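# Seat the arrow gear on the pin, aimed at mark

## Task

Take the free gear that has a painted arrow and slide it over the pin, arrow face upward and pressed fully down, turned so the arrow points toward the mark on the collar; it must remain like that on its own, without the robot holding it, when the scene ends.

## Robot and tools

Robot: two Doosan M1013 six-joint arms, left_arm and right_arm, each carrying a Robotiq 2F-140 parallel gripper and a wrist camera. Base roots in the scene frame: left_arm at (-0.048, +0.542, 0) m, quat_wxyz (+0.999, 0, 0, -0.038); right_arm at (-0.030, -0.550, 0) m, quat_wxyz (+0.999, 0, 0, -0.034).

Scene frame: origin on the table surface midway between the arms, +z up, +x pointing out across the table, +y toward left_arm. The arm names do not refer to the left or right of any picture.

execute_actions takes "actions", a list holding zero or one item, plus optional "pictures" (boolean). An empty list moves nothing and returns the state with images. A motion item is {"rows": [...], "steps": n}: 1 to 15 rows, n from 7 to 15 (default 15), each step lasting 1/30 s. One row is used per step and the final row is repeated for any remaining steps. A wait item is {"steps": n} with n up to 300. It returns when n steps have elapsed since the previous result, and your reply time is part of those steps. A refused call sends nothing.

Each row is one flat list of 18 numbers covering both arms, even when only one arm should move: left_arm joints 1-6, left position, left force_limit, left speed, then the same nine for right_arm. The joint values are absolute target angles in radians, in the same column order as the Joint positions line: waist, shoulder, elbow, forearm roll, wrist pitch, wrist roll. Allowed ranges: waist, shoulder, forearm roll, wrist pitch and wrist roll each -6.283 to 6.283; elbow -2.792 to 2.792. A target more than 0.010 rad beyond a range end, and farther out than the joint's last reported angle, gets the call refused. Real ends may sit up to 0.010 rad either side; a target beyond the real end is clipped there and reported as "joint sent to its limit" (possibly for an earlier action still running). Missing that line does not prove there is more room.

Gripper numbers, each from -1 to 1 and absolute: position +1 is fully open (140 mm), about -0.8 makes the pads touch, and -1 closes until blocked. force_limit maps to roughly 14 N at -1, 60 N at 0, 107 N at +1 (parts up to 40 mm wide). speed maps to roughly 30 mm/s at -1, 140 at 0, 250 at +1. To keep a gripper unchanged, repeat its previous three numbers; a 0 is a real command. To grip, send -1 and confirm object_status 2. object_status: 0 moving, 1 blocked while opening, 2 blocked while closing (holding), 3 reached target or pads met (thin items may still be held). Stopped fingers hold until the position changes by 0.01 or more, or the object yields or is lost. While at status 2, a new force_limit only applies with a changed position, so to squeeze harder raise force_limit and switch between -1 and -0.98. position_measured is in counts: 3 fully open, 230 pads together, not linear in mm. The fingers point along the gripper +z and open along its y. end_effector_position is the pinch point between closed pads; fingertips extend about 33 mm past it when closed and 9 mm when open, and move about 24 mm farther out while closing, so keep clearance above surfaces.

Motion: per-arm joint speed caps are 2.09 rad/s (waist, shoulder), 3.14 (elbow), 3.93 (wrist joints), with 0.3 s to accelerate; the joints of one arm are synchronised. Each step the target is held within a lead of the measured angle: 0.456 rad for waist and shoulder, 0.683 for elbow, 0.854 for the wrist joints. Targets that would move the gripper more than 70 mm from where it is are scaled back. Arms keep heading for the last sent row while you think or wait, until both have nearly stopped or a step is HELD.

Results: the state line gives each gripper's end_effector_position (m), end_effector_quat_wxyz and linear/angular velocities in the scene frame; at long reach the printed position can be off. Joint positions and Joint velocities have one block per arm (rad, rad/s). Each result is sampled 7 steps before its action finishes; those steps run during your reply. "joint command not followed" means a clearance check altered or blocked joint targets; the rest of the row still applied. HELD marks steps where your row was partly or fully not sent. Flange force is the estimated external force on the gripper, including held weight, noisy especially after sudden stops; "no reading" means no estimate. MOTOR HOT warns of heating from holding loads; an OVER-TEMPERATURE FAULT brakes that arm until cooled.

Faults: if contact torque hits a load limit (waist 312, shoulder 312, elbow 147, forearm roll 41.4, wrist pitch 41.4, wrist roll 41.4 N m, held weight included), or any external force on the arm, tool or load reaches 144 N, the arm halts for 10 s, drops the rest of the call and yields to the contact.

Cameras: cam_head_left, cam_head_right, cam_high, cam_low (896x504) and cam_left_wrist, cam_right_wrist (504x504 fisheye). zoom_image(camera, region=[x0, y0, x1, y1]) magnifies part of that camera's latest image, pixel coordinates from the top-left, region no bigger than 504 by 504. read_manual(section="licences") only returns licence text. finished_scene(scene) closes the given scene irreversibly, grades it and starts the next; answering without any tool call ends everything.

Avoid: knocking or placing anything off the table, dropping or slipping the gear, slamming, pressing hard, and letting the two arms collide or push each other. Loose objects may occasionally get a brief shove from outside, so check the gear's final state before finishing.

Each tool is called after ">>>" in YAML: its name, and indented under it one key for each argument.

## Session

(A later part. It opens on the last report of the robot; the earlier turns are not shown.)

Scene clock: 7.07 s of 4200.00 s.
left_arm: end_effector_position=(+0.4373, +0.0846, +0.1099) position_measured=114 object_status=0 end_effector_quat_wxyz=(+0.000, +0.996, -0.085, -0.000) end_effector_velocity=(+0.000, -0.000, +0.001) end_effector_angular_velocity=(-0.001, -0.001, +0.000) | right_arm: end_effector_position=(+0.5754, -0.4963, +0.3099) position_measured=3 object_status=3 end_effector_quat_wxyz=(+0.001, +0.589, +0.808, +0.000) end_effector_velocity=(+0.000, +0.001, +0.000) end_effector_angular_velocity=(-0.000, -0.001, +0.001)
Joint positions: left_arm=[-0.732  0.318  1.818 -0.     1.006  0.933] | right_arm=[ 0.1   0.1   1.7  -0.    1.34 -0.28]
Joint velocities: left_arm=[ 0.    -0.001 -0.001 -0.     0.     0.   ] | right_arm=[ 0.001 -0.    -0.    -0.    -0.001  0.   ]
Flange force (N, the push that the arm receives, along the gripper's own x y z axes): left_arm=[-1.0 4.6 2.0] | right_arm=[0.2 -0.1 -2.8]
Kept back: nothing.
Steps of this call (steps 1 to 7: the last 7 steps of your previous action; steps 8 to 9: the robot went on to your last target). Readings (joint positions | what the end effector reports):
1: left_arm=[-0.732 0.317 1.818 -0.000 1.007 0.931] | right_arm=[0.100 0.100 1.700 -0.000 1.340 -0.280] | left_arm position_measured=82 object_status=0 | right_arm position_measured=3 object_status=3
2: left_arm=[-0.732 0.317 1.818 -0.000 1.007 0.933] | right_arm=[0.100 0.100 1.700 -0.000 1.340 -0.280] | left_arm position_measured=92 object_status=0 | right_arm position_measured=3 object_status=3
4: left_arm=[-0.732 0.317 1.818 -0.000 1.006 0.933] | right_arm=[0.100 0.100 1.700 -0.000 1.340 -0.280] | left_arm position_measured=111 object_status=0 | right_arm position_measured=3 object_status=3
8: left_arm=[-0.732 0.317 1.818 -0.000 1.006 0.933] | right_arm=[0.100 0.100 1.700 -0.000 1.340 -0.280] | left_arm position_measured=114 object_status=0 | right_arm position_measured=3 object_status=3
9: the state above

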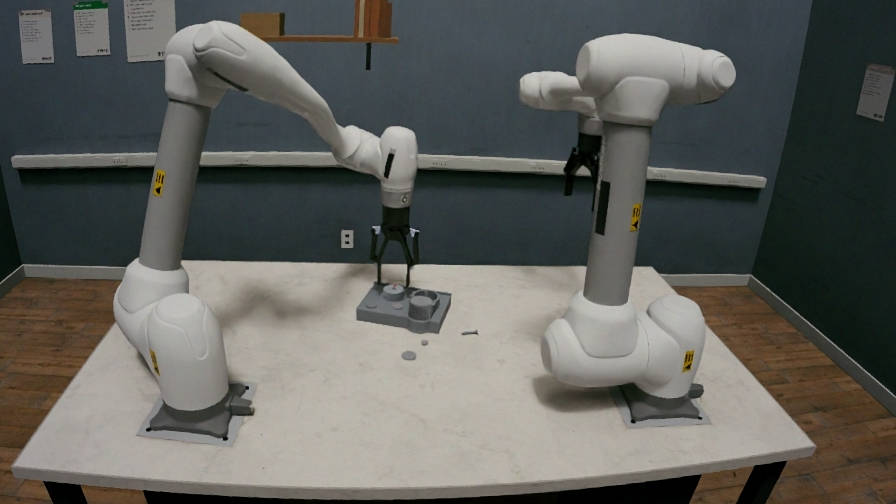

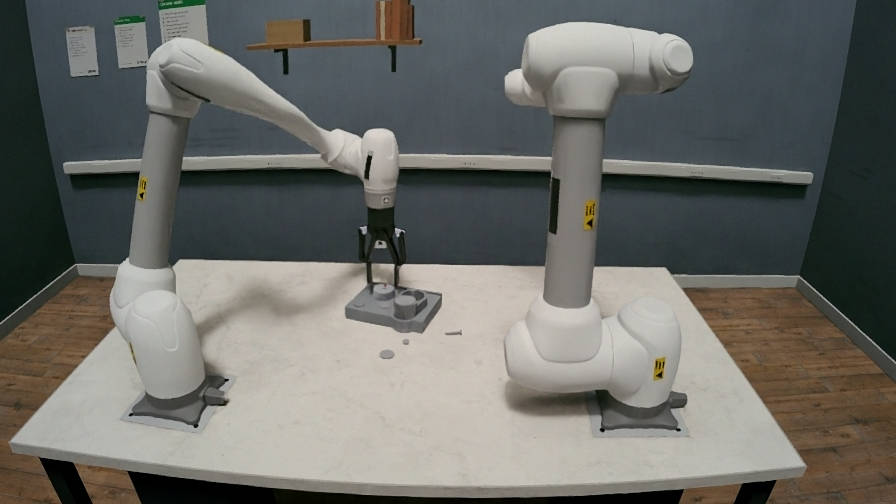

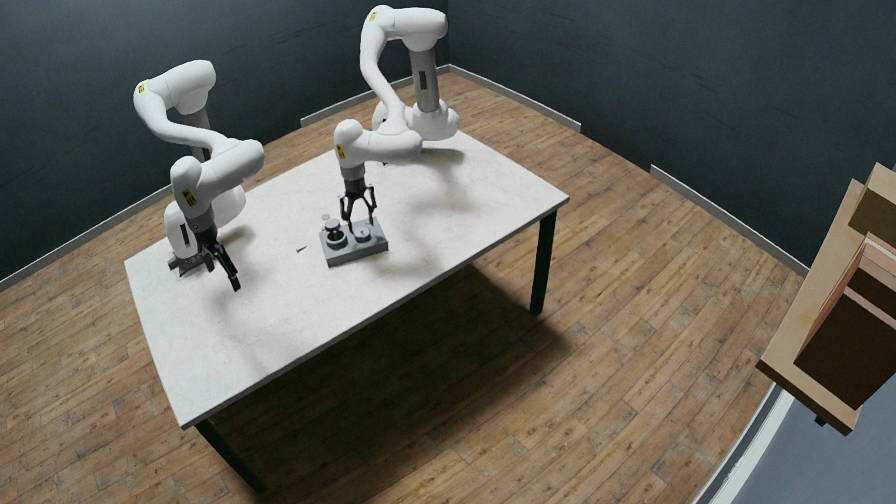

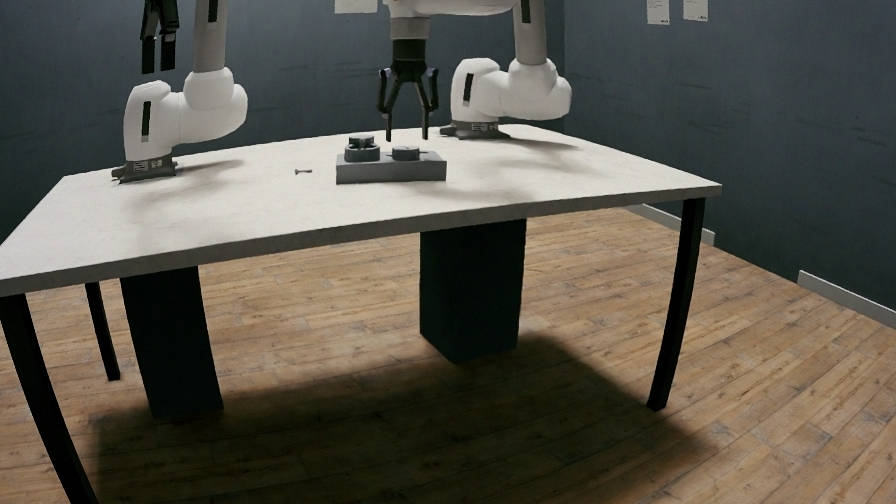

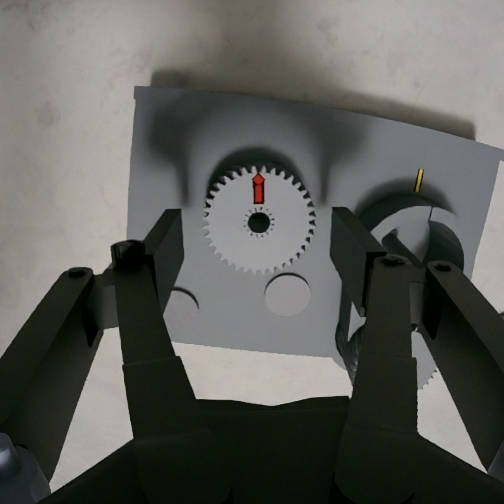

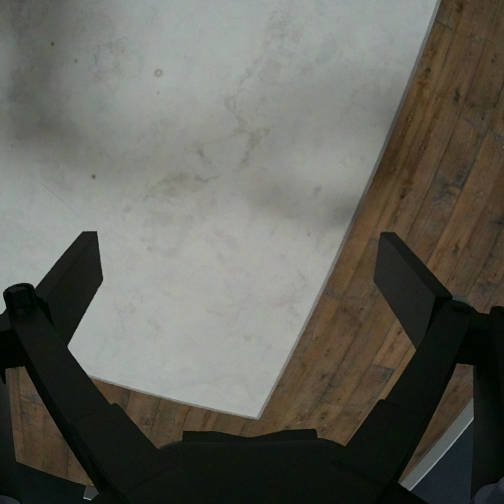

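>>> execute_actions:
  actions:
    - {"rows":[[-0.7336,0.3435,1.8384,0,0.9597,0.931,0.12,0,-0.7,0.1,0.1,1.7,0,1.34,-0.28,1,0,0]],"steps":8}

>>> execute_actions:
  actions:
    - {"rows":[[-0.7336,0.3435,1.8384,0,0.9597,0.931,-1,-0.2,-0.6,0.1,0.1,1.7,0,1.34,-0.28,1,0,0]]}

>>> execute_actions:
  actions:
    - {"rows":[[-0.7336,0.2847,1.7793,0,1.0776,0.931,-1,-0.2,-0.6,0.1,0.1,1.7,0,1.34,-0.28,1,0,0]],"steps":11}

>>> execute_actions:
  actions:
    - {"rows":[[-0.8673,0.341,1.7121,0,1.0885,0.9275,-1,-0.2,-0.6,0.1,0.1,1.7,0,1.34,-0.28,1,0,0]]}

>>> execute_actions:
  actions:
    - {"steps":9}
  pictures: true

>>> zoom_image:
  camera: "cam_left_wrist"
  region: [130, 70, 390, 350]

>>> zoom_image:
  camera: "cam_low"
  region: [320, 100, 420, 190]

Scene clock: 7.50 s of 4200.00 s.
left_arm: end_effector_position=(+0.4374, +0.0844, +0.1097) position_measured=114 object_status=3 end_effector_quat_wxyz=(+0.000, +0.996, -0.085, +0.000) end_effector_velocity=(+0.014, -0.014, -0.028) end_effector_angular_velocity=(-0.021, -0.023, -0.002) | right_arm: end_effector_position=(+0.5754, -0.4963, +0.3099) position_measured=3 object_status=3 end_effector_quat_wxyz=(+0.001, +0.589, +0.808, +0.000) end_effector_velocity=(+0.001, +0.001, +0.000) end_effector_angular_velocity=(+0.000, -0.003, +0.001)
Joint positions: left_arm=[-0.732  0.318  1.818 -0.     1.006  0.933] | right_arm=[ 0.1   0.1   1.7  -0.    1.34 -0.28]
Joint velocities: left_arm=[-0.001  0.038  0.006  0.003 -0.076 -0.   ] | right_arm=[ 0.002  0.    -0.001  0.    -0.002 -0.   ]
Flange force (N, the push that the arm receives, along the gripper's own x y z axes): left_arm=[-0.9 3.2 4.0] | right_arm=[-1.4 0.8 -2.2]
Steps of this call (steps 1 to 12: the robot went on to your last target; step 13: the first step of this action). Readings (joint positions | what the end effector reports):
13: the state above

Scene clock: 8.00 s of 4200.00 s.
left_arm: end_effector_position=(+0.4372, +0.0832, +0.0832) position_measured=139 object_status=0 end_effector_quat_wxyz=(+0.000, +0.996, -0.085, +0.000) end_effector_velocity=(-0.000, +0.001, -0.000) end_effector_angular_velocity=(+0.001, +0.001, +0.001) | right_arm: end_effector_position=(+0.5754, -0.4963, +0.3099) position_measured=3 object_status=3 end_effector_quat_wxyz=(+0.001, +0.589, +0.808, +0.000) end_effector_velocity=(+0.000, +0.001, +0.000) end_effector_angular_velocity=(+0.000, -0.002, +0.001)
Joint positions: left_arm=[-0.734  0.343  1.838  0.     0.96   0.931] | right_arm=[ 0.1   0.1   1.7  -0.    1.34 -0.28]
Joint velocities: left_arm=[ 0.001 -0.     0.001 -0.     0.    -0.   ] | right_arm=[ 0.001 -0.     0.     0.    -0.001 -0.   ]
Flange force (N, the push that the arm receives, along the gripper's own x y z axes): left_arm=[-9.0 -1.1 -18.1] | right_arm=[0.9 -0.2 -2.5]
Steps of this call (steps 1 to 7: the last 7 steps of your previous action; steps 8 to 15: the first 8 steps of this action). Readings (joint positions | what the end effector reports):
8: left_arm=[-0.733 0.343 1.839 0.000 0.960 0.931] | right_arm=[0.100 0.100 1.700 -0.000 1.340 -0.280] | left_arm position_measured=114 object_status=0 | right_arm position_measured=3 object_status=3
9: left_arm=[-0.733 0.343 1.838 0.000 0.960 0.931] | right_arm=[0.100 0.100 1.700 -0.000 1.340 -0.280] | left_arm position_measured=116 object_status=0 | right_arm position_measured=3 object_status=3
11: left_arm=[-0.734 0.343 1.838 0.000 0.960 0.931] | right_arm=[0.100 0.100 1.700 -0.000 1.340 -0.280] | left_arm position_measured=124 object_status=0 | right_arm position_measured=3 object_status=3
15: the state above

Scene clock: 8.37 s of 4200.00 s.
left_arm: end_effector_position=(+0.4373, +0.0827, +0.1199) position_measured=139 object_status=2 end_effector_quat_wxyz=(-0.000, +0.996, -0.085, -0.000) end_effector_velocity=(+0.016, -0.017, +0.636) end_effector_angular_velocity=(-0.055, -0.052, -0.001) | right_arm: end_effector_position=(+0.5754, -0.4963, +0.3099) position_measured=3 object_status=3 end_effector_quat_wxyz=(+0.001, +0.589, +0.808, +0.000) end_effector_velocity=(+0.001, -0.001, +0.000) end_effector_angular_velocity=(-0.000, -0.001, -0.001)
Joint positions: left_arm=[-0.734  0.311  1.806 -0.     1.026  0.931] | right_arm=[ 0.1   0.1   1.7   0.    1.34 -0.28]
Joint velocities: left_arm=[-0.    -0.55  -0.563  0.     1.037  0.   ] | right_arm=[-0.001 -0.    -0.001 -0.    -0.001 -0.   ]
Flange force (N, the push that the arm receives, along the gripper's own x y z axes): left_arm=[0.0 4.1 9.5] | right_arm=[0.1 -0.8 -1.9]
Steps of this call (steps 1 to 7: the last 7 steps of your previous action; steps 8 to 11: the first 4 steps of this action). Readings (joint positions | what the end effector reports):
8: left_arm=[-0.734 0.343 1.838 0.000 0.960 0.931] | right_arm=[0.100 0.100 1.700 -0.000 1.340 -0.280] | left_arm position_measured=139 object_status=2 | right_arm position_measured=3 object_status=3
9: left_arm=[-0.734 0.340 1.835 -0.000 0.968 0.931] | right_arm=[0.100 0.100 1.700 -0.000 1.340 -0.280] | left_arm position_measured=139 object_status=2 | right_arm position_measured=3 object_status=3
11: the state above

Scene clock: 8.87 s of 4200.00 s.
left_arm: end_effector_position=(+0.3965, +0.0003, +0.1453) position_measured=139 object_status=2 end_effector_quat_wxyz=(-0.000, +0.989, -0.145, -0.000) end_effector_velocity=(-0.140, -0.237, -0.016) end_effector_angular_velocity=(+0.001, +0.001, -0.353) | right_arm: end_effector_position=(+0.5754, -0.4963, +0.3099) position_measured=3 object_status=3 end_effector_quat_wxyz=(+0.001, +0.589, +0.808, +0.000) end_effector_velocity=(+0.000, +0.000, -0.000) end_effector_angular_velocity=(-0.000, -0.000, +0.001)
Joint positions: left_arm=[-0.857  0.337  1.717  0.     1.088  0.928] | right_arm=[ 0.1   0.1   1.7  -0.    1.34 -0.28]
Joint velocities: left_arm=[-0.363  0.15  -0.178 -0.001  0.03  -0.009] | right_arm=[ 0.001  0.    -0.    -0.    -0.     0.   ]
Flange force (N, the push that the arm receives, along the gripper's own x y z axes): left_arm=[-0.6 6.2 9.3] | right_arm=[-1.0 -1.0 -2.3]
Steps of this call (steps 1 to 7: the last 7 steps of your previous action; steps 8 to 15: the first 8 steps of this action). Readings (joint positions | what the end effector reports):
8: left_arm=[-0.734 0.285 1.779 -0.000 1.078 0.931] | right_arm=[0.100 0.100 1.700 -0.000 1.340 -0.280] | left_arm position_measured=139 object_status=2 | right_arm position_measured=3 object_status=3
9: left_arm=[-0.738 0.287 1.778 0.000 1.078 0.931] | right_arm=[0.100 0.100 1.700 0.000 1.340 -0.280] | left_arm position_measured=139 object_status=2 | right_arm position_measured=3 object_status=3
11: left_arm=[-0.769 0.300 1.761 0.000 1.081 0.930] | right_arm=[0.100 0.100 1.700 -0.000 1.340 -0.280] | left_arm position_measured=139 object_status=2 | right_arm position_measured=3 object_status=3
15: the state above

Scene clock: 9.17 s of 4200.00 s.
left_arm: end_effector_position=(+0.3926, -0.0064, +0.1450) position_measured=139 object_status=2 end_effector_quat_wxyz=(-0.000, +0.989, -0.150, +0.000) end_effector_velocity=(+0.001, +0.001, +0.000) end_effector_angular_velocity=(-0.001, -0.001, +0.002) | right_arm: end_effector_position=(+0.5754, -0.4963, +0.3099) position_measured=3 object_status=3 end_effector_quat_wxyz=(+0.001, +0.589, +0.808, +0.000) end_effector_velocity=(-0.000, +0.000, -0.000) end_effector_angular_velocity=(+0.000, -0.000, +0.001)
Joint positions: left_arm=[-0.867  0.341  1.712  0.     1.089  0.927] | right_arm=[ 0.1   0.1   1.7  -0.    1.34 -0.28]
Joint velocities: left_arm=[ 0.002 -0.     0.     0.    -0.001  0.   ] | right_arm=[ 0.001 -0.     0.001  0.    -0.    -0.   ]
Flange force (N, the push that the arm receives, along the gripper's own x y z axes): left_arm=[1.2 4.7 8.4] | right_arm=[-0.6 -0.6 -2.1]
Kept back: nothing.
Steps of this call (steps 1 to 7: the last 7 steps of your previous action; steps 8 to 9: the robot went on to your last target). Readings (joint positions | what the end effector reports):
1: left_arm=[-0.866 0.340 1.713 0.000 1.088 0.928] | right_arm=[0.100 0.100 1.700 -0.000 1.340 -0.280] | left_arm position_measured=139 object_status=2 | right_arm position_measured=3 object_status=3
2: left_arm=[-0.868 0.341 1.712 0.000 1.088 0.928] | right_arm=[0.100 0.100 1.700 -0.000 1.340 -0.280] | left_arm position_measured=139 object_status=2 | right_arm position_measured=3 object_status=3
4: left_arm=[-0.868 0.341 1.712 0.000 1.089 0.928] | right_arm=[0.100 0.100 1.700 0.000 1.340 -0.280] | left_arm position_measured=139 object_status=2 | right_arm position_measured=3 object_status=3
8: left_arm=[-0.867 0.341 1.712 0.000 1.089 0.927] | right_arm=[0.100 0.100 1.700 -0.000 1.340 -0.280] | left_arm position_measured=139 object_status=2 | right_arm position_measured=3 object_status=3
9: the state above

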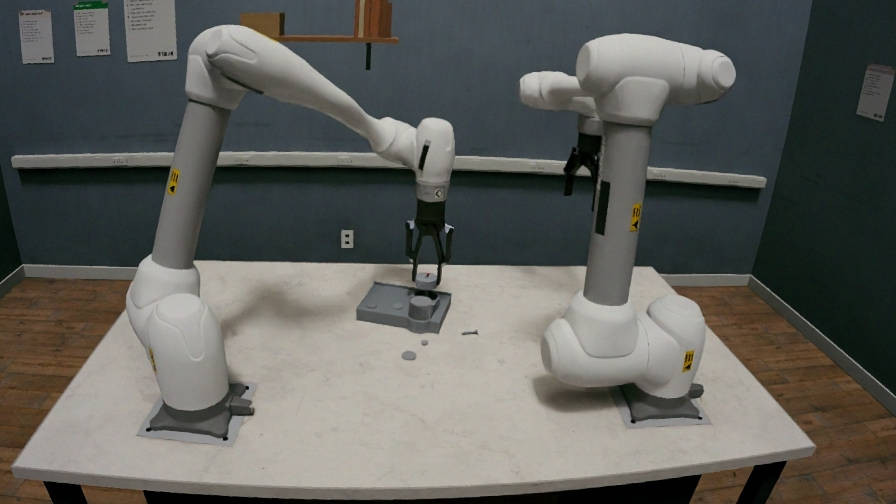

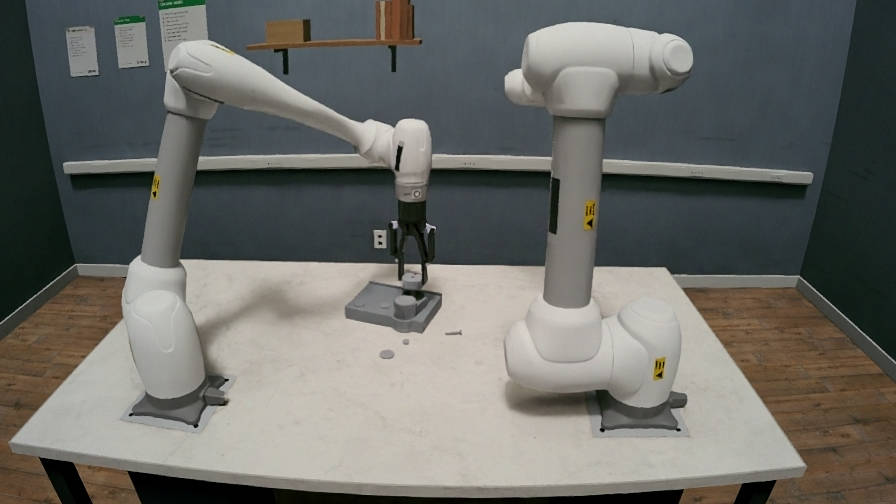

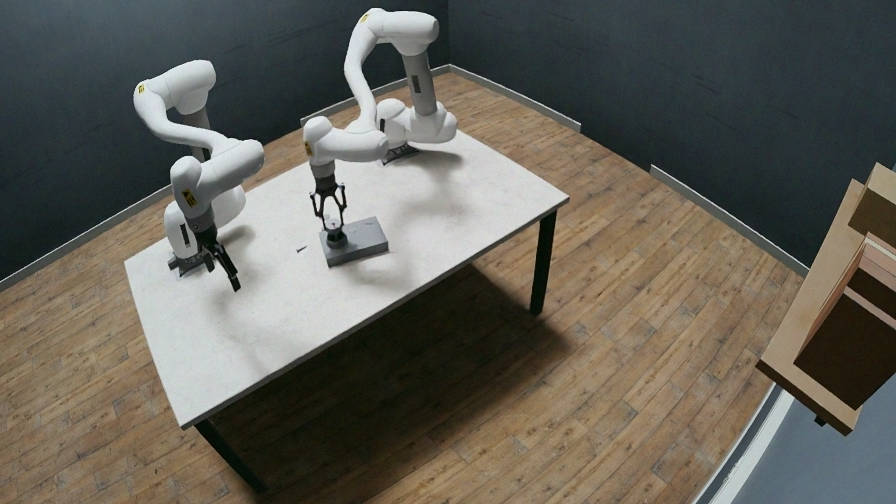

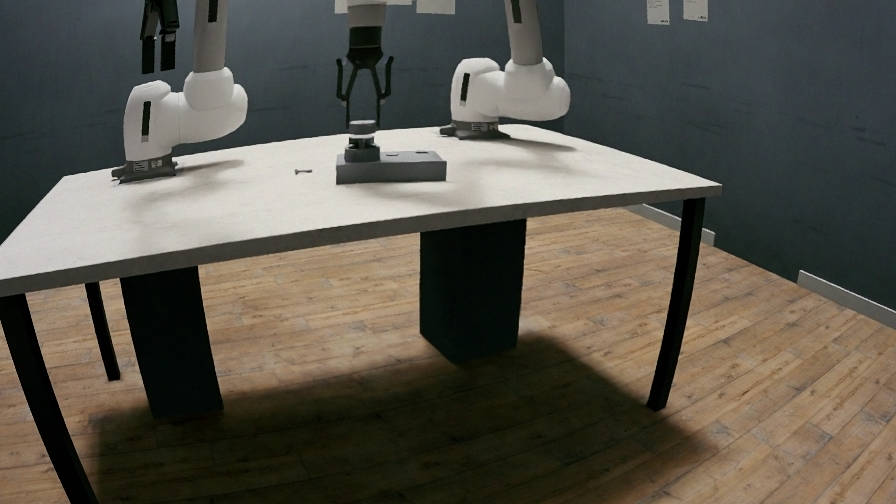

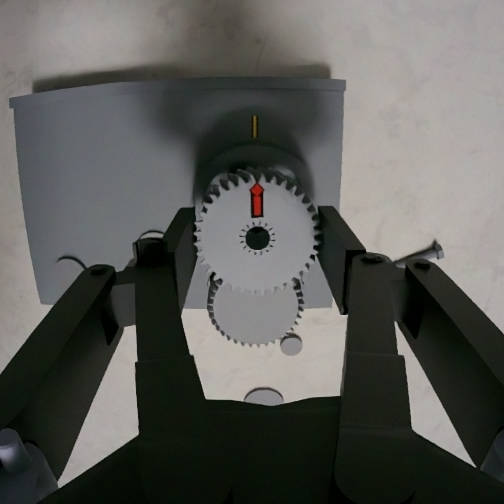

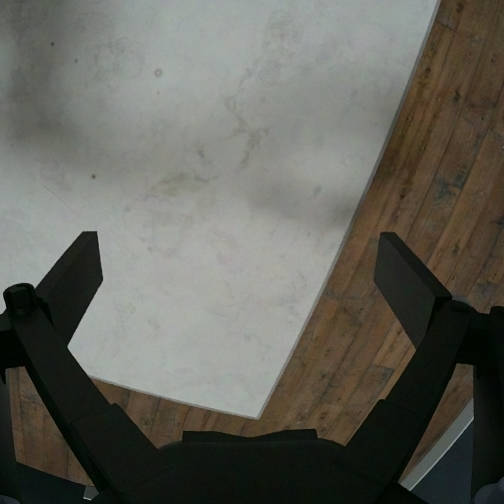

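Region (130, 70, 390, 350) of cam_left_wrist's 504x504 image, scaled by 1.800, with more detail than that image has; it fills the left 468 columns of this view, and the rest is white.

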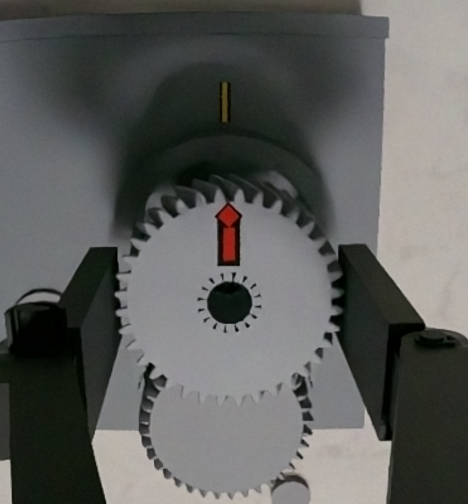

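Region (320, 100, 420, 190) of cam_low's 896x504 image, scaled by 5.040, with more detail than that image has; it fills the top 454 rows of this view, and the rest is white.

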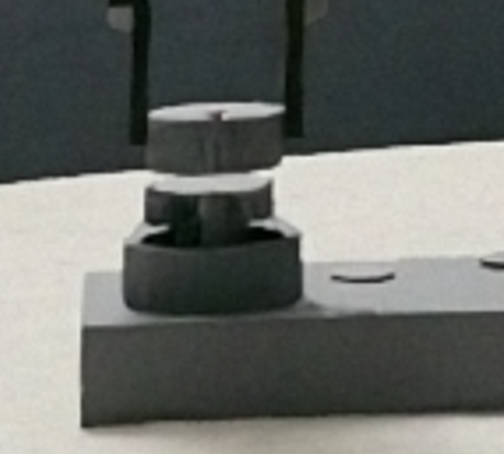

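>>> execute_actions:
  actions:
    - {"rows":[[-0.8673,0.3504,1.7233,0,1.0679,1.59,-1,-0.2,-0.6,0.1,0.1,1.7,0,1.34,-0.28,1,0,0]]}

>>> execute_actions:
  actions:
    - {"rows":[[-0.8673,0.352,1.7251,0,1.0645,1.59,-1,-0.2,-0.6,0.1,0.1,1.7,0,1.34,-0.28,1,0,0]],"steps":14}
  pictures: true

Scene clock: 9.70 s of 4200.00 s.
left_arm: end_effector_position=(+0.3927, -0.0065, +0.1385) position_measured=139 object_status=2 end_effector_quat_wxyz=(-0.000, +0.946, -0.323, +0.000) end_effector_velocity=(-0.001, +0.001, -0.050) end_effector_angular_velocity=(+0.000, +0.002, -2.688) | right_arm: end_effector_position=(+0.5754, -0.4963, +0.3099) position_measured=3 object_status=3 end_effector_quat_wxyz=(+0.001, +0.589, +0.808, +0.000) end_effector_velocity=(+0.001, -0.001, -0.000) end_effector_angular_velocity=(+0.000, -0.001, -0.002)
Joint positions: left_arm=[-0.867  0.346  1.718  0.     1.077  1.285] | right_arm=[ 0.1   0.1   1.7  -0.    1.34 -0.28]
Joint velocities: left_arm=[ 0.001  0.037  0.048 -0.002 -0.084  2.69 ] | right_arm=[-0.002  0.    -0.     0.    -0.001 -0.   ]
Flange force (N, the push that the arm receives, along the gripper's own x y z axes): left_arm=[1.6 5.0 8.9] | right_arm=[-0.7 -1.0 -3.7]
Steps of this call (steps 1 to 8: the robot went on to your last target; steps 9 to 16: the first 8 steps of this action). Readings (joint positions | what the end effector reports):
9: left_arm=[-0.867 0.341 1.712 0.000 1.089 0.928] | right_arm=[0.100 0.100 1.700 -0.000 1.340 -0.280] | left_arm position_measured=139 object_status=2 | right_arm position_measured=3 object_status=3
10: left_arm=[-0.867 0.341 1.712 0.000 1.089 0.936] | right_arm=[0.100 0.100 1.700 -0.000 1.340 -0.280] | left_arm position_measured=139 object_status=2 | right_arm position_measured=3 object_status=3
12: left_arm=[-0.867 0.342 1.713 0.000 1.087 0.996] | right_arm=[0.100 0.100 1.700 -0.000 1.340 -0.280] | left_arm position_measured=139 object_status=2 | right_arm position_measured=3 object_status=3
16: the state above

Scene clock: 10.17 s of 4200.00 s.
left_arm: end_effector_position=(+0.3926, -0.0064, +0.1309) position_measured=139 object_status=2 end_effector_quat_wxyz=(+0.000, +0.886, -0.463, -0.000) end_effector_velocity=(-0.001, +0.000, -0.001) end_effector_angular_velocity=(+0.001, +0.002, +0.001) | right_arm: end_effector_position=(+0.5754, -0.4963, +0.3099) position_measured=3 object_status=3 end_effector_quat_wxyz=(+0.001, +0.589, +0.808, +0.000) end_effector_velocity=(+0.000, -0.001, -0.000) end_effector_angular_velocity=(-0.000, -0.000, -0.001)
Joint positions: left_arm=[-0.867  0.352  1.725 -0.     1.065  1.59 ] | right_arm=[ 0.1   0.1   1.7   0.    1.34 -0.28]
Joint velocities: left_arm=[-0.     0.001  0.001 -0.001 -0.    -0.   ] | right_arm=[-0.001  0.    -0.    -0.    -0.    -0.   ]
Flange force (N, the push that the arm receives, along the gripper's own x y z axes): left_arm=[-6.8 20.6 0.9] | right_arm=[-0.6 -1.9 -2.2]
Steps of this call (steps 1 to 7: the last 7 steps of your previous action; steps 8 to 14: the first 7 steps of this action). Readings (joint positions | what the end effector reports):
8: left_arm=[-0.867 0.350 1.723 0.000 1.068 1.590] | right_arm=[0.100 0.100 1.700 -0.000 1.340 -0.280] | left_arm position_measured=139 object_status=2 | right_arm position_measured=3 object_status=3
9: left_arm=[-0.867 0.351 1.724 0.000 1.066 1.590] | right_arm=[0.100 0.100 1.700 -0.000 1.340 -0.280] | left_arm position_measured=139 object_status=2 | right_arm position_measured=3 object_status=3
11: left_arm=[-0.867 0.352 1.725 -0.000 1.065 1.590] | right_arm=[0.100 0.100 1.700 0.000 1.340 -0.280] | left_arm position_measured=139 object_status=2 | right_arm position_measured=3 object_status=3
14: the state above

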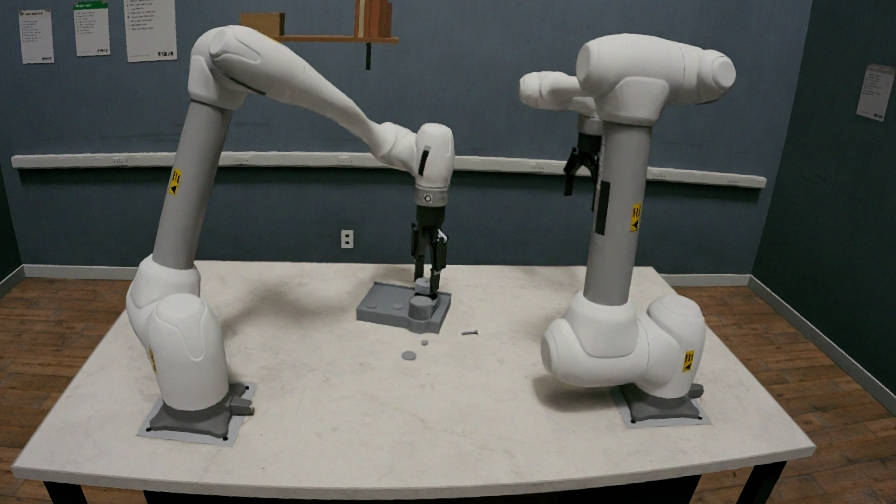

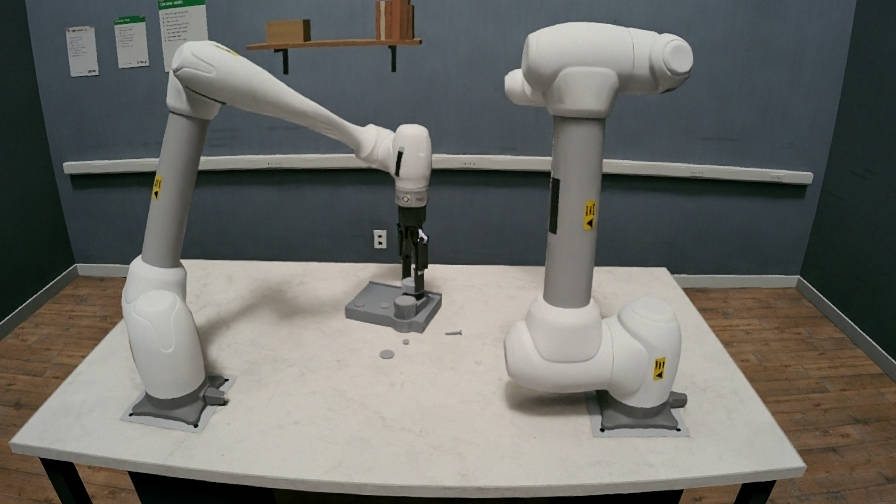

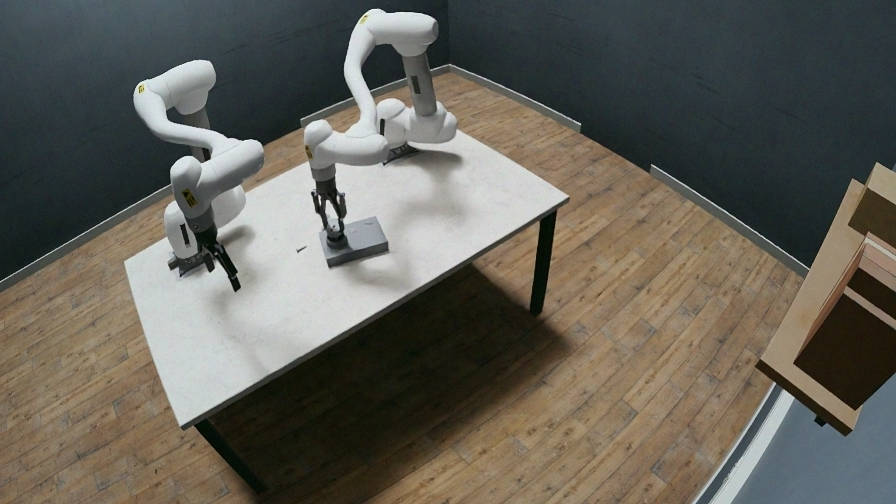

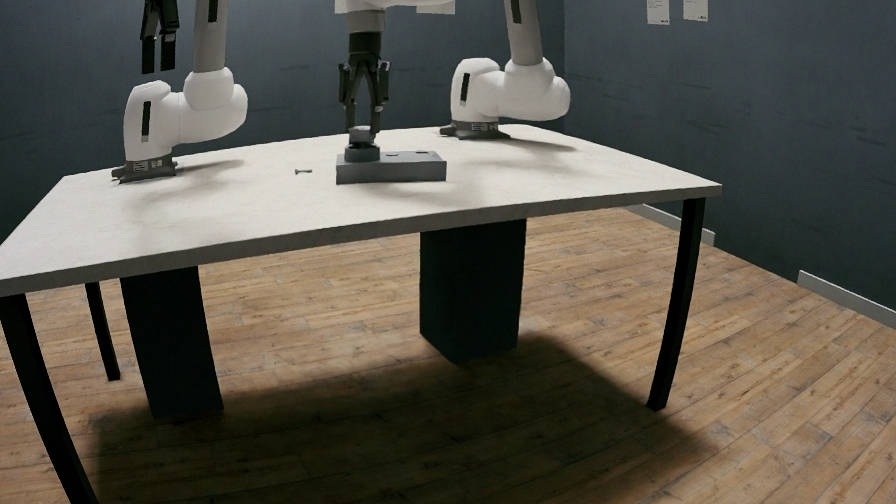

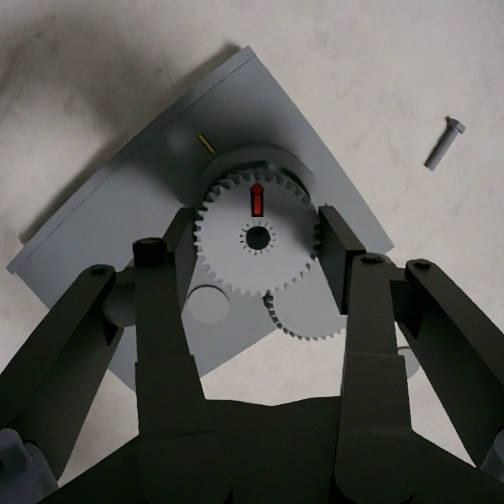

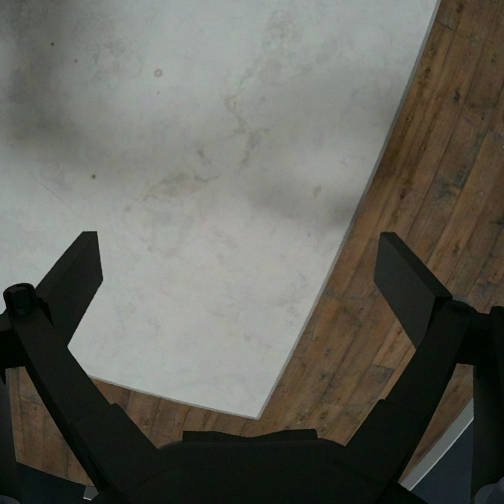

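>>> execute_actions:
  actions:
    - {"rows":[[-0.8686,0.3524,1.7277,0,1.0615,1.59,-1,-0.2,-0.6,0.1,0.1,1.7,0,1.34,-0.28,1,0,0]],"steps":14}

>>> execute_actions:
  actions:
    - {"rows":[[-0.8686,0.3536,1.7291,0,1.0589,1.585,-1,-0.2,-0.6,0.1,0.1,1.7,0,1.34,-0.28,1,0,0]],"steps":14}

Scene clock: 10.80 s of 4200.00 s.
left_arm: end_effector_position=(+0.3918, -0.0064, +0.1293) position_measured=139 object_status=2 end_effector_quat_wxyz=(-0.000, +0.886, -0.463, +0.000) end_effector_velocity=(+0.001, +0.000, +0.000) end_effector_angular_velocity=(-0.001, -0.000, +0.002) | right_arm: end_effector_position=(+0.5754, -0.4963, +0.3099) position_measured=3 object_status=3 end_effector_quat_wxyz=(+0.001, +0.589, +0.808, +0.000) end_effector_velocity=(+0.001, -0.000, +0.001) end_effector_angular_velocity=(+0.000, -0.002, -0.001)
Joint positions: left_arm=[-0.868  0.352  1.728  0.     1.061  1.59 ] | right_arm=[ 0.1   0.1   1.7  -0.    1.34 -0.28]
Joint velocities: left_arm=[ 0.001 -0.    -0.001 -0.001 -0.001  0.   ] | right_arm=[-0.001 -0.    -0.001 -0.    -0.001  0.   ]
Flange force (N, the push that the arm receives, along the gripper's own x y z axes): left_arm=[-5.0 13.6 4.7] | right_arm=[0.3 -0.6 -2.7]
Steps of this call (steps 1 to 7: the last 7 steps of your previous action; steps 8 to 12: the robot went on to your last target; steps 13 to 19: the first 7 steps of this action). Readings (joint positions | what the end effector reports):
13: left_arm=[-0.867 0.352 1.725 -0.000 1.064 1.590] | right_arm=[0.100 0.100 1.700 -0.000 1.340 -0.280] | left_arm position_measured=139 object_status=2 | right_arm position_measured=3 object_status=3
14: left_arm=[-0.868 0.352 1.726 0.000 1.063 1.590] | right_arm=[0.100 0.100 1.700 -0.000 1.340 -0.280] | left_arm position_measured=139 object_status=2 | right_arm position_measured=3 object_status=3
16: left_arm=[-0.868 0.352 1.728 0.000 1.061 1.590] | right_arm=[0.100 0.100 1.700 0.000 1.340 -0.280] | left_arm position_measured=139 object_status=2 | right_arm position_measured=3 object_status=3
19: the state above

Scene clock: 11.27 s of 4200.00 s.
left_arm: end_effector_position=(+0.3916, -0.0065, +0.1278) position_measured=139 object_status=2 end_effector_quat_wxyz=(-0.000, +0.887, -0.461, +0.000) end_effector_velocity=(-0.001, +0.000, +0.001) end_effector_angular_velocity=(+0.001, +0.001, +0.001) | right_arm: end_effector_position=(+0.5754, -0.4963, +0.3099) position_measured=3 object_status=3 end_effector_quat_wxyz=(+0.001, +0.589, +0.808, +0.000) end_effector_velocity=(-0.000, +0.001, +0.000) end_effector_angular_velocity=(+0.000, -0.000, +0.002)
Joint positions: left_arm=[-0.869  0.354  1.729  0.     1.059  1.585] | right_arm=[ 0.1   0.1   1.7  -0.    1.34 -0.28]
Joint velocities: left_arm=[-0.    -0.001 -0.    -0.001  0.002 -0.001] | right_arm=[ 0.002 -0.    -0.     0.     0.     0.   ]
Flange force (N, the push that the arm receives, along the gripper's own x y z axes): left_arm=[-4.7 9.1 6.5] | right_arm=[-1.1 -0.7 -3.0]
Steps of this call (steps 1 to 7: the last 7 steps of your previous action; steps 8 to 14: the first 7 steps of this action). Readings (joint positions | what the end effector reports):
8: left_arm=[-0.869 0.352 1.728 0.000 1.061 1.590] | right_arm=[0.100 0.100 1.700 0.000 1.340 -0.280] | left_arm position_measured=139 object_status=2 | right_arm position_measured=3 object_status=3
9: left_arm=[-0.869 0.353 1.728 0.000 1.060 1.588] | right_arm=[0.100 0.100 1.700 0.000 1.340 -0.280] | left_arm position_measured=139 object_status=2 | right_arm position_measured=3 object_status=3
11: left_arm=[-0.869 0.354 1.729 0.000 1.059 1.585] | right_arm=[0.100 0.100 1.700 -0.000 1.340 -0.280] | left_arm position_measured=139 object_status=2 | right_arm position_measured=3 object_status=3
14: the state above

>>> execute_actions:
  actions:
    - {"rows":[[-0.869,0.3542,1.7313,0,1.0561,1.572,-1,-0.2,-0.6,0.1,0.1,1.7,0,1.34,-0.28,1,0,0]],"steps":14}

>>> execute_actions:
  actions:
    - {"rows":[[-0.869,0.3552,1.7324,0,1.054,1.561,-1,-0.2,-0.6,0.1,0.1,1.7,0,1.34,-0.28,1,0,0]],"steps":14}

Scene clock: 11.93 s of 4200.00 s.
left_arm: end_effector_position=(+0.3912, -0.0064, +0.1263) position_measured=139 object_status=2 end_effector_quat_wxyz=(+0.000, +0.890, -0.456, +0.000) end_effector_velocity=(-0.002, +0.001, -0.002) end_effector_angular_velocity=(+0.005, +0.004, -0.000) | right_arm: end_effector_position=(+0.5754, -0.4963, +0.3099) position_measured=3 object_status=3 end_effector_quat_wxyz=(+0.001, +0.589, +0.808, +0.000) end_effector_velocity=(+0.000, +0.000, -0.000) end_effector_angular_velocity=(-0.000, -0.001, +0.000)
Joint positions: left_arm=[-0.869  0.354  1.731  0.     1.056  1.572] | right_arm=[ 0.1   0.1   1.7  -0.    1.34 -0.28]
Joint velocities: left_arm=[-0.001  0.002  0.002 -0.     0.002 -0.001] | right_arm=[ 0.    -0.     0.001 -0.    -0.002  0.   ]
Flange force (N, the push that the arm receives, along the gripper's own x y z axes): left_arm=[-0.6 3.3 7.6] | right_arm=[-0.9 -0.7 -3.0]
Steps of this call (steps 1 to 7: the last 7 steps of your previous action; steps 8 to 13: the robot went on to your last target; steps 14 to 20: the first 7 steps of this action). Readings (joint positions | what the end effector reports):
14: left_arm=[-0.869 0.354 1.729 0.000 1.059 1.585] | right_arm=[0.100 0.100 1.700 -0.000 1.340 -0.280] | left_arm position_measured=139 object_status=2 | right_arm position_measured=3 object_status=3
15: left_arm=[-0.869 0.354 1.730 0.000 1.058 1.579] | right_arm=[0.100 0.100 1.700 -0.000 1.340 -0.280] | left_arm position_measured=139 object_status=2 | right_arm position_measured=3 object_status=3
17: left_arm=[-0.869 0.354 1.731 0.000 1.056 1.572] | right_arm=[0.100 0.100 1.700 0.000 1.340 -0.280] | left_arm position_measured=139 object_status=2 | right_arm position_measured=3 object_status=3
20: the state above

Scene clock: 12.40 s of 4200.00 s.
left_arm: end_effector_position=(+0.3912, -0.0063, +0.1251) position_measured=139 object_status=2 end_effector_quat_wxyz=(-0.000, +0.893, -0.451, +0.000) end_effector_velocity=(+0.001, -0.000, +0.001) end_effector_angular_velocity=(-0.003, -0.001, +0.002) | right_arm: end_effector_position=(+0.5754, -0.4963, +0.3099) position_measured=3 object_status=3 end_effector_quat_wxyz=(+0.001, +0.589, +0.808, +0.000) end_effector_velocity=(+0.000, +0.001, +0.001) end_effector_angular_velocity=(+0.000, -0.000, +0.001)
Joint positions: left_arm=[-0.869  0.355  1.732  0.     1.054  1.561] | right_arm=[ 0.1   0.1   1.7  -0.    1.34 -0.28]
Joint velocities: left_arm=[ 0.001 -0.001 -0.001 -0.    -0.001 -0.001] | right_arm=[ 0.001 -0.    -0.001  0.     0.001 -0.   ]
Flange force (N, the push that the arm receives, along the gripper's own x y z axes): left_arm=[-2.2 -0.7 6.0] | right_arm=[-1.2 -1.7 -2.8]
Steps of this call (steps 1 to 7: the last 7 steps of your previous action; steps 8 to 14: the first 7 steps of this action). Readings (joint positions | what the end effector reports):
8: left_arm=[-0.869 0.354 1.731 0.000 1.056 1.572] | right_arm=[0.100 0.100 1.700 -0.000 1.340 -0.280] | left_arm position_measured=139 object_status=2 | right_arm position_measured=3 object_status=3
9: left_arm=[-0.869 0.355 1.732 0.000 1.055 1.566] | right_arm=[0.100 0.100 1.700 -0.000 1.340 -0.280] | left_arm position_measured=139 object_status=2 | right_arm position_measured=3 object_status=3
11: left_arm=[-0.869 0.355 1.732 0.000 1.054 1.561] | right_arm=[0.100 0.100 1.700 -0.000 1.340 -0.280] | left_arm position_measured=139 object_status=2 | right_arm position_measured=3 object_status=3
14: the state above

>>> execute_actions:
  actions:
    - {"rows":[[-0.869,0.3568,1.7342,0,1.0506,1.54,-1,-0.2,-0.6,0.1,0.1,1.7,0,1.34,-0.28,1,0,0]],"steps":14}

Scene clock: 12.87 s of 4200.00 s.
left_arm: end_effector_position=(+0.3913, -0.0065, +0.1233) position_measured=139 object_status=2 end_effector_quat_wxyz=(+0.000, +0.897, -0.441, +0.000) end_effector_velocity=(-0.001, +0.002, -0.003) end_effector_angular_velocity=(+0.004, +0.002, +0.000) | right_arm: end_effector_position=(+0.5754, -0.4963, +0.3099) position_measured=3 object_status=3 end_effector_quat_wxyz=(+0.001, +0.589, +0.808, +0.000) end_effector_velocity=(-0.001, -0.001, -0.001) end_effector_angular_velocity=(-0.000, +0.003, -0.001)
Joint positions: left_arm=[-0.869  0.357  1.734  0.     1.051  1.54 ] | right_arm=[ 0.1   0.1   1.7   0.    1.34 -0.28]
Joint velocities: left_arm=[ 0.     0.002  0.003  0.001  0.    -0.   ] | right_arm=[-0.001  0.     0.001 -0.     0.001  0.   ]
Flange force (N, the push that the arm receives, along the gripper's own x y z axes): left_arm=[1.1 -7.4 -44.4] | right_arm=[-1.8 -1.2 -1.7]
Steps of this call (steps 1 to 7: the last 7 steps of your previous action; steps 8 to 14: the first 7 steps of this action). Readings (joint positions | what the end effector reports):
8: left_arm=[-0.869 0.355 1.732 0.000 1.054 1.561] | right_arm=[0.100 0.100 1.700 -0.000 1.340 -0.280] | left_arm position_measured=139 object_status=2 | right_arm position_measured=3 object_status=3
9: left_arm=[-0.869 0.356 1.733 0.000 1.053 1.553] | right_arm=[0.100 0.100 1.700 -0.000 1.340 -0.280] | left_arm position_measured=139 object_status=2 | right_arm position_measured=3 object_status=3
11: left_arm=[-0.869 0.356 1.734 0.000 1.051 1.541] | right_arm=[0.100 0.100 1.700 -0.000 1.340 -0.280] | left_arm position_measured=139 object_status=2 | right_arm position_measured=3 object_status=3
14: the state above

>>> execute_actions:
  actions:
    - {"rows":[[-0.869,0.3562,1.7335,0,1.0519,1.555,-1,-0.2,-0.6,0.1,0.1,1.7,0,1.34,-0.28,1,0,0],[-0.869,0.3562,1.7335,0,1.0519,1.575,-1,-0.2,-0.6,0.1,0.1,1.7,0,1.34,-0.28,1,0,0],[-0.869,0.3562,1.7335,0,1.0519,1.575,-1,-0.2,-0.6,0.1,0.1,1.7,0,1.34,-0.28,1,0,0],[-0.869,0.3568,1.7342,0,1.0506,1.575,-1,-0.2,-0.6,0.1,0.1,1.7,0,1.34,-0.28,1,0,0]]}

>>> execute_actions:
  actions:
    - {"rows":[[-0.869,0.3578,1.7353,0,1.0485,1.57,-1,-0.2,-0.6,0.1,0.1,1.7,0,1.34,-0.28,1,0,0]],"steps":14}

Scene clock: 13.47 s of 4200.00 s.
left_arm: end_effector_position=(+0.3911, -0.0062, +0.1230) position_measured=139 object_status=2 end_effector_quat_wxyz=(-0.000, +0.889, -0.457, -0.000) end_effector_velocity=(+0.000, -0.001, +0.000) end_effector_angular_velocity=(-0.002, -0.001, -0.000) | right_arm: end_effector_position=(+0.5754, -0.4963, +0.3099) position_measured=3 object_status=3 end_effector_quat_wxyz=(+0.001, +0.589, +0.808, +0.000) end_effector_velocity=(-0.000, +0.001, +0.000) end_effector_angular_velocity=(+0.000, +0.000, +0.001)
Joint positions: left_arm=[-0.869  0.357  1.734  0.     1.051  1.575] | right_arm=[ 0.1   0.1   1.7  -0.    1.34 -0.28]
Joint velocities: left_arm=[ 0.    -0.    -0.001 -0.001 -0.002  0.001] | right_arm=[ 0.001 -0.    -0.     0.     0.001  0.   ]
Flange force (N, the push that the arm receives, along the gripper's own x y z axes): left_arm=[7.6 -1.4 1.5] | right_arm=[-0.7 -2.2 -2.3]
Steps of this call (steps 1 to 7: the last 7 steps of your previous action; steps 8 to 10: the robot went on to your last target; steps 11 to 18: the first 8 steps of this action). Readings (joint positions | what the end effector reports):
11: left_arm=[-0.869 0.357 1.734 0.000 1.050 1.540] | right_arm=[0.100 0.100 1.700 0.000 1.340 -0.280] | left_arm position_measured=139 object_status=2 | right_arm position_measured=3 object_status=3
12: left_arm=[-0.869 0.357 1.734 0.000 1.051 1.547] | right_arm=[0.100 0.100 1.700 -0.000 1.340 -0.280] | left_arm position_measured=139 object_status=2 | right_arm position_measured=3 object_status=3
14: left_arm=[-0.869 0.357 1.734 0.000 1.051 1.571] | right_arm=[0.100 0.100 1.700 0.000 1.340 -0.280] | left_arm position_measured=139 object_status=2 | right_arm position_measured=3 object_status=3
18: the state above

Scene clock: 13.93 s of 4200.00 s.
left_arm: end_effector_position=(+0.3912, -0.0064, +0.1220) position_measured=139 object_status=2 end_effector_quat_wxyz=(+0.000, +0.891, -0.455, +0.000) end_effector_velocity=(+0.001, +0.001, -0.000) end_effector_angular_velocity=(-0.001, +0.001, +0.004) | right_arm: end_effector_position=(+0.5754, -0.4963, +0.3099) position_measured=3 object_status=3 end_effector_quat_wxyz=(+0.001, +0.589, +0.808, +0.000) end_effector_velocity=(+0.000, -0.000, -0.000) end_effector_angular_velocity=(+0.000, -0.000, -0.000)
Joint positions: left_arm=[-0.869  0.358  1.735  0.     1.049  1.57 ] | right_arm=[ 0.1   0.1   1.7  -0.    1.34 -0.28]
Joint velocities: left_arm=[ 0.003  0.    -0.    -0.002 -0.    -0.   ] | right_arm=[-0.     0.     0.    -0.    -0.001  0.   ]
Flange force (N, the push that the arm receives, along the gripper's own x y z axes): left_arm=[4.5 -6.5 -21.0] | right_arm=[-1.8 -1.6 -1.6]
Steps of this call (steps 1 to 7: the last 7 steps of your previous action; steps 8 to 14: the first 7 steps of this action). Readings (joint positions | what the end effector reports):
8: left_arm=[-0.869 0.357 1.734 0.000 1.051 1.575] | right_arm=[0.100 0.100 1.700 -0.000 1.340 -0.280] | left_arm position_measured=139 object_status=2 | right_arm position_measured=3 object_status=3
9: left_arm=[-0.869 0.357 1.735 0.000 1.049 1.573] | right_arm=[0.100 0.100 1.700 -0.000 1.340 -0.280] | left_arm position_measured=139 object_status=2 | right_arm position_measured=3 object_status=3
11: left_arm=[-0.869 0.358 1.735 0.000 1.049 1.570] | right_arm=[0.100 0.100 1.700 -0.000 1.340 -0.280] | left_arm position_measured=139 object_status=2 | right_arm position_measured=3 object_status=3
14: the state above


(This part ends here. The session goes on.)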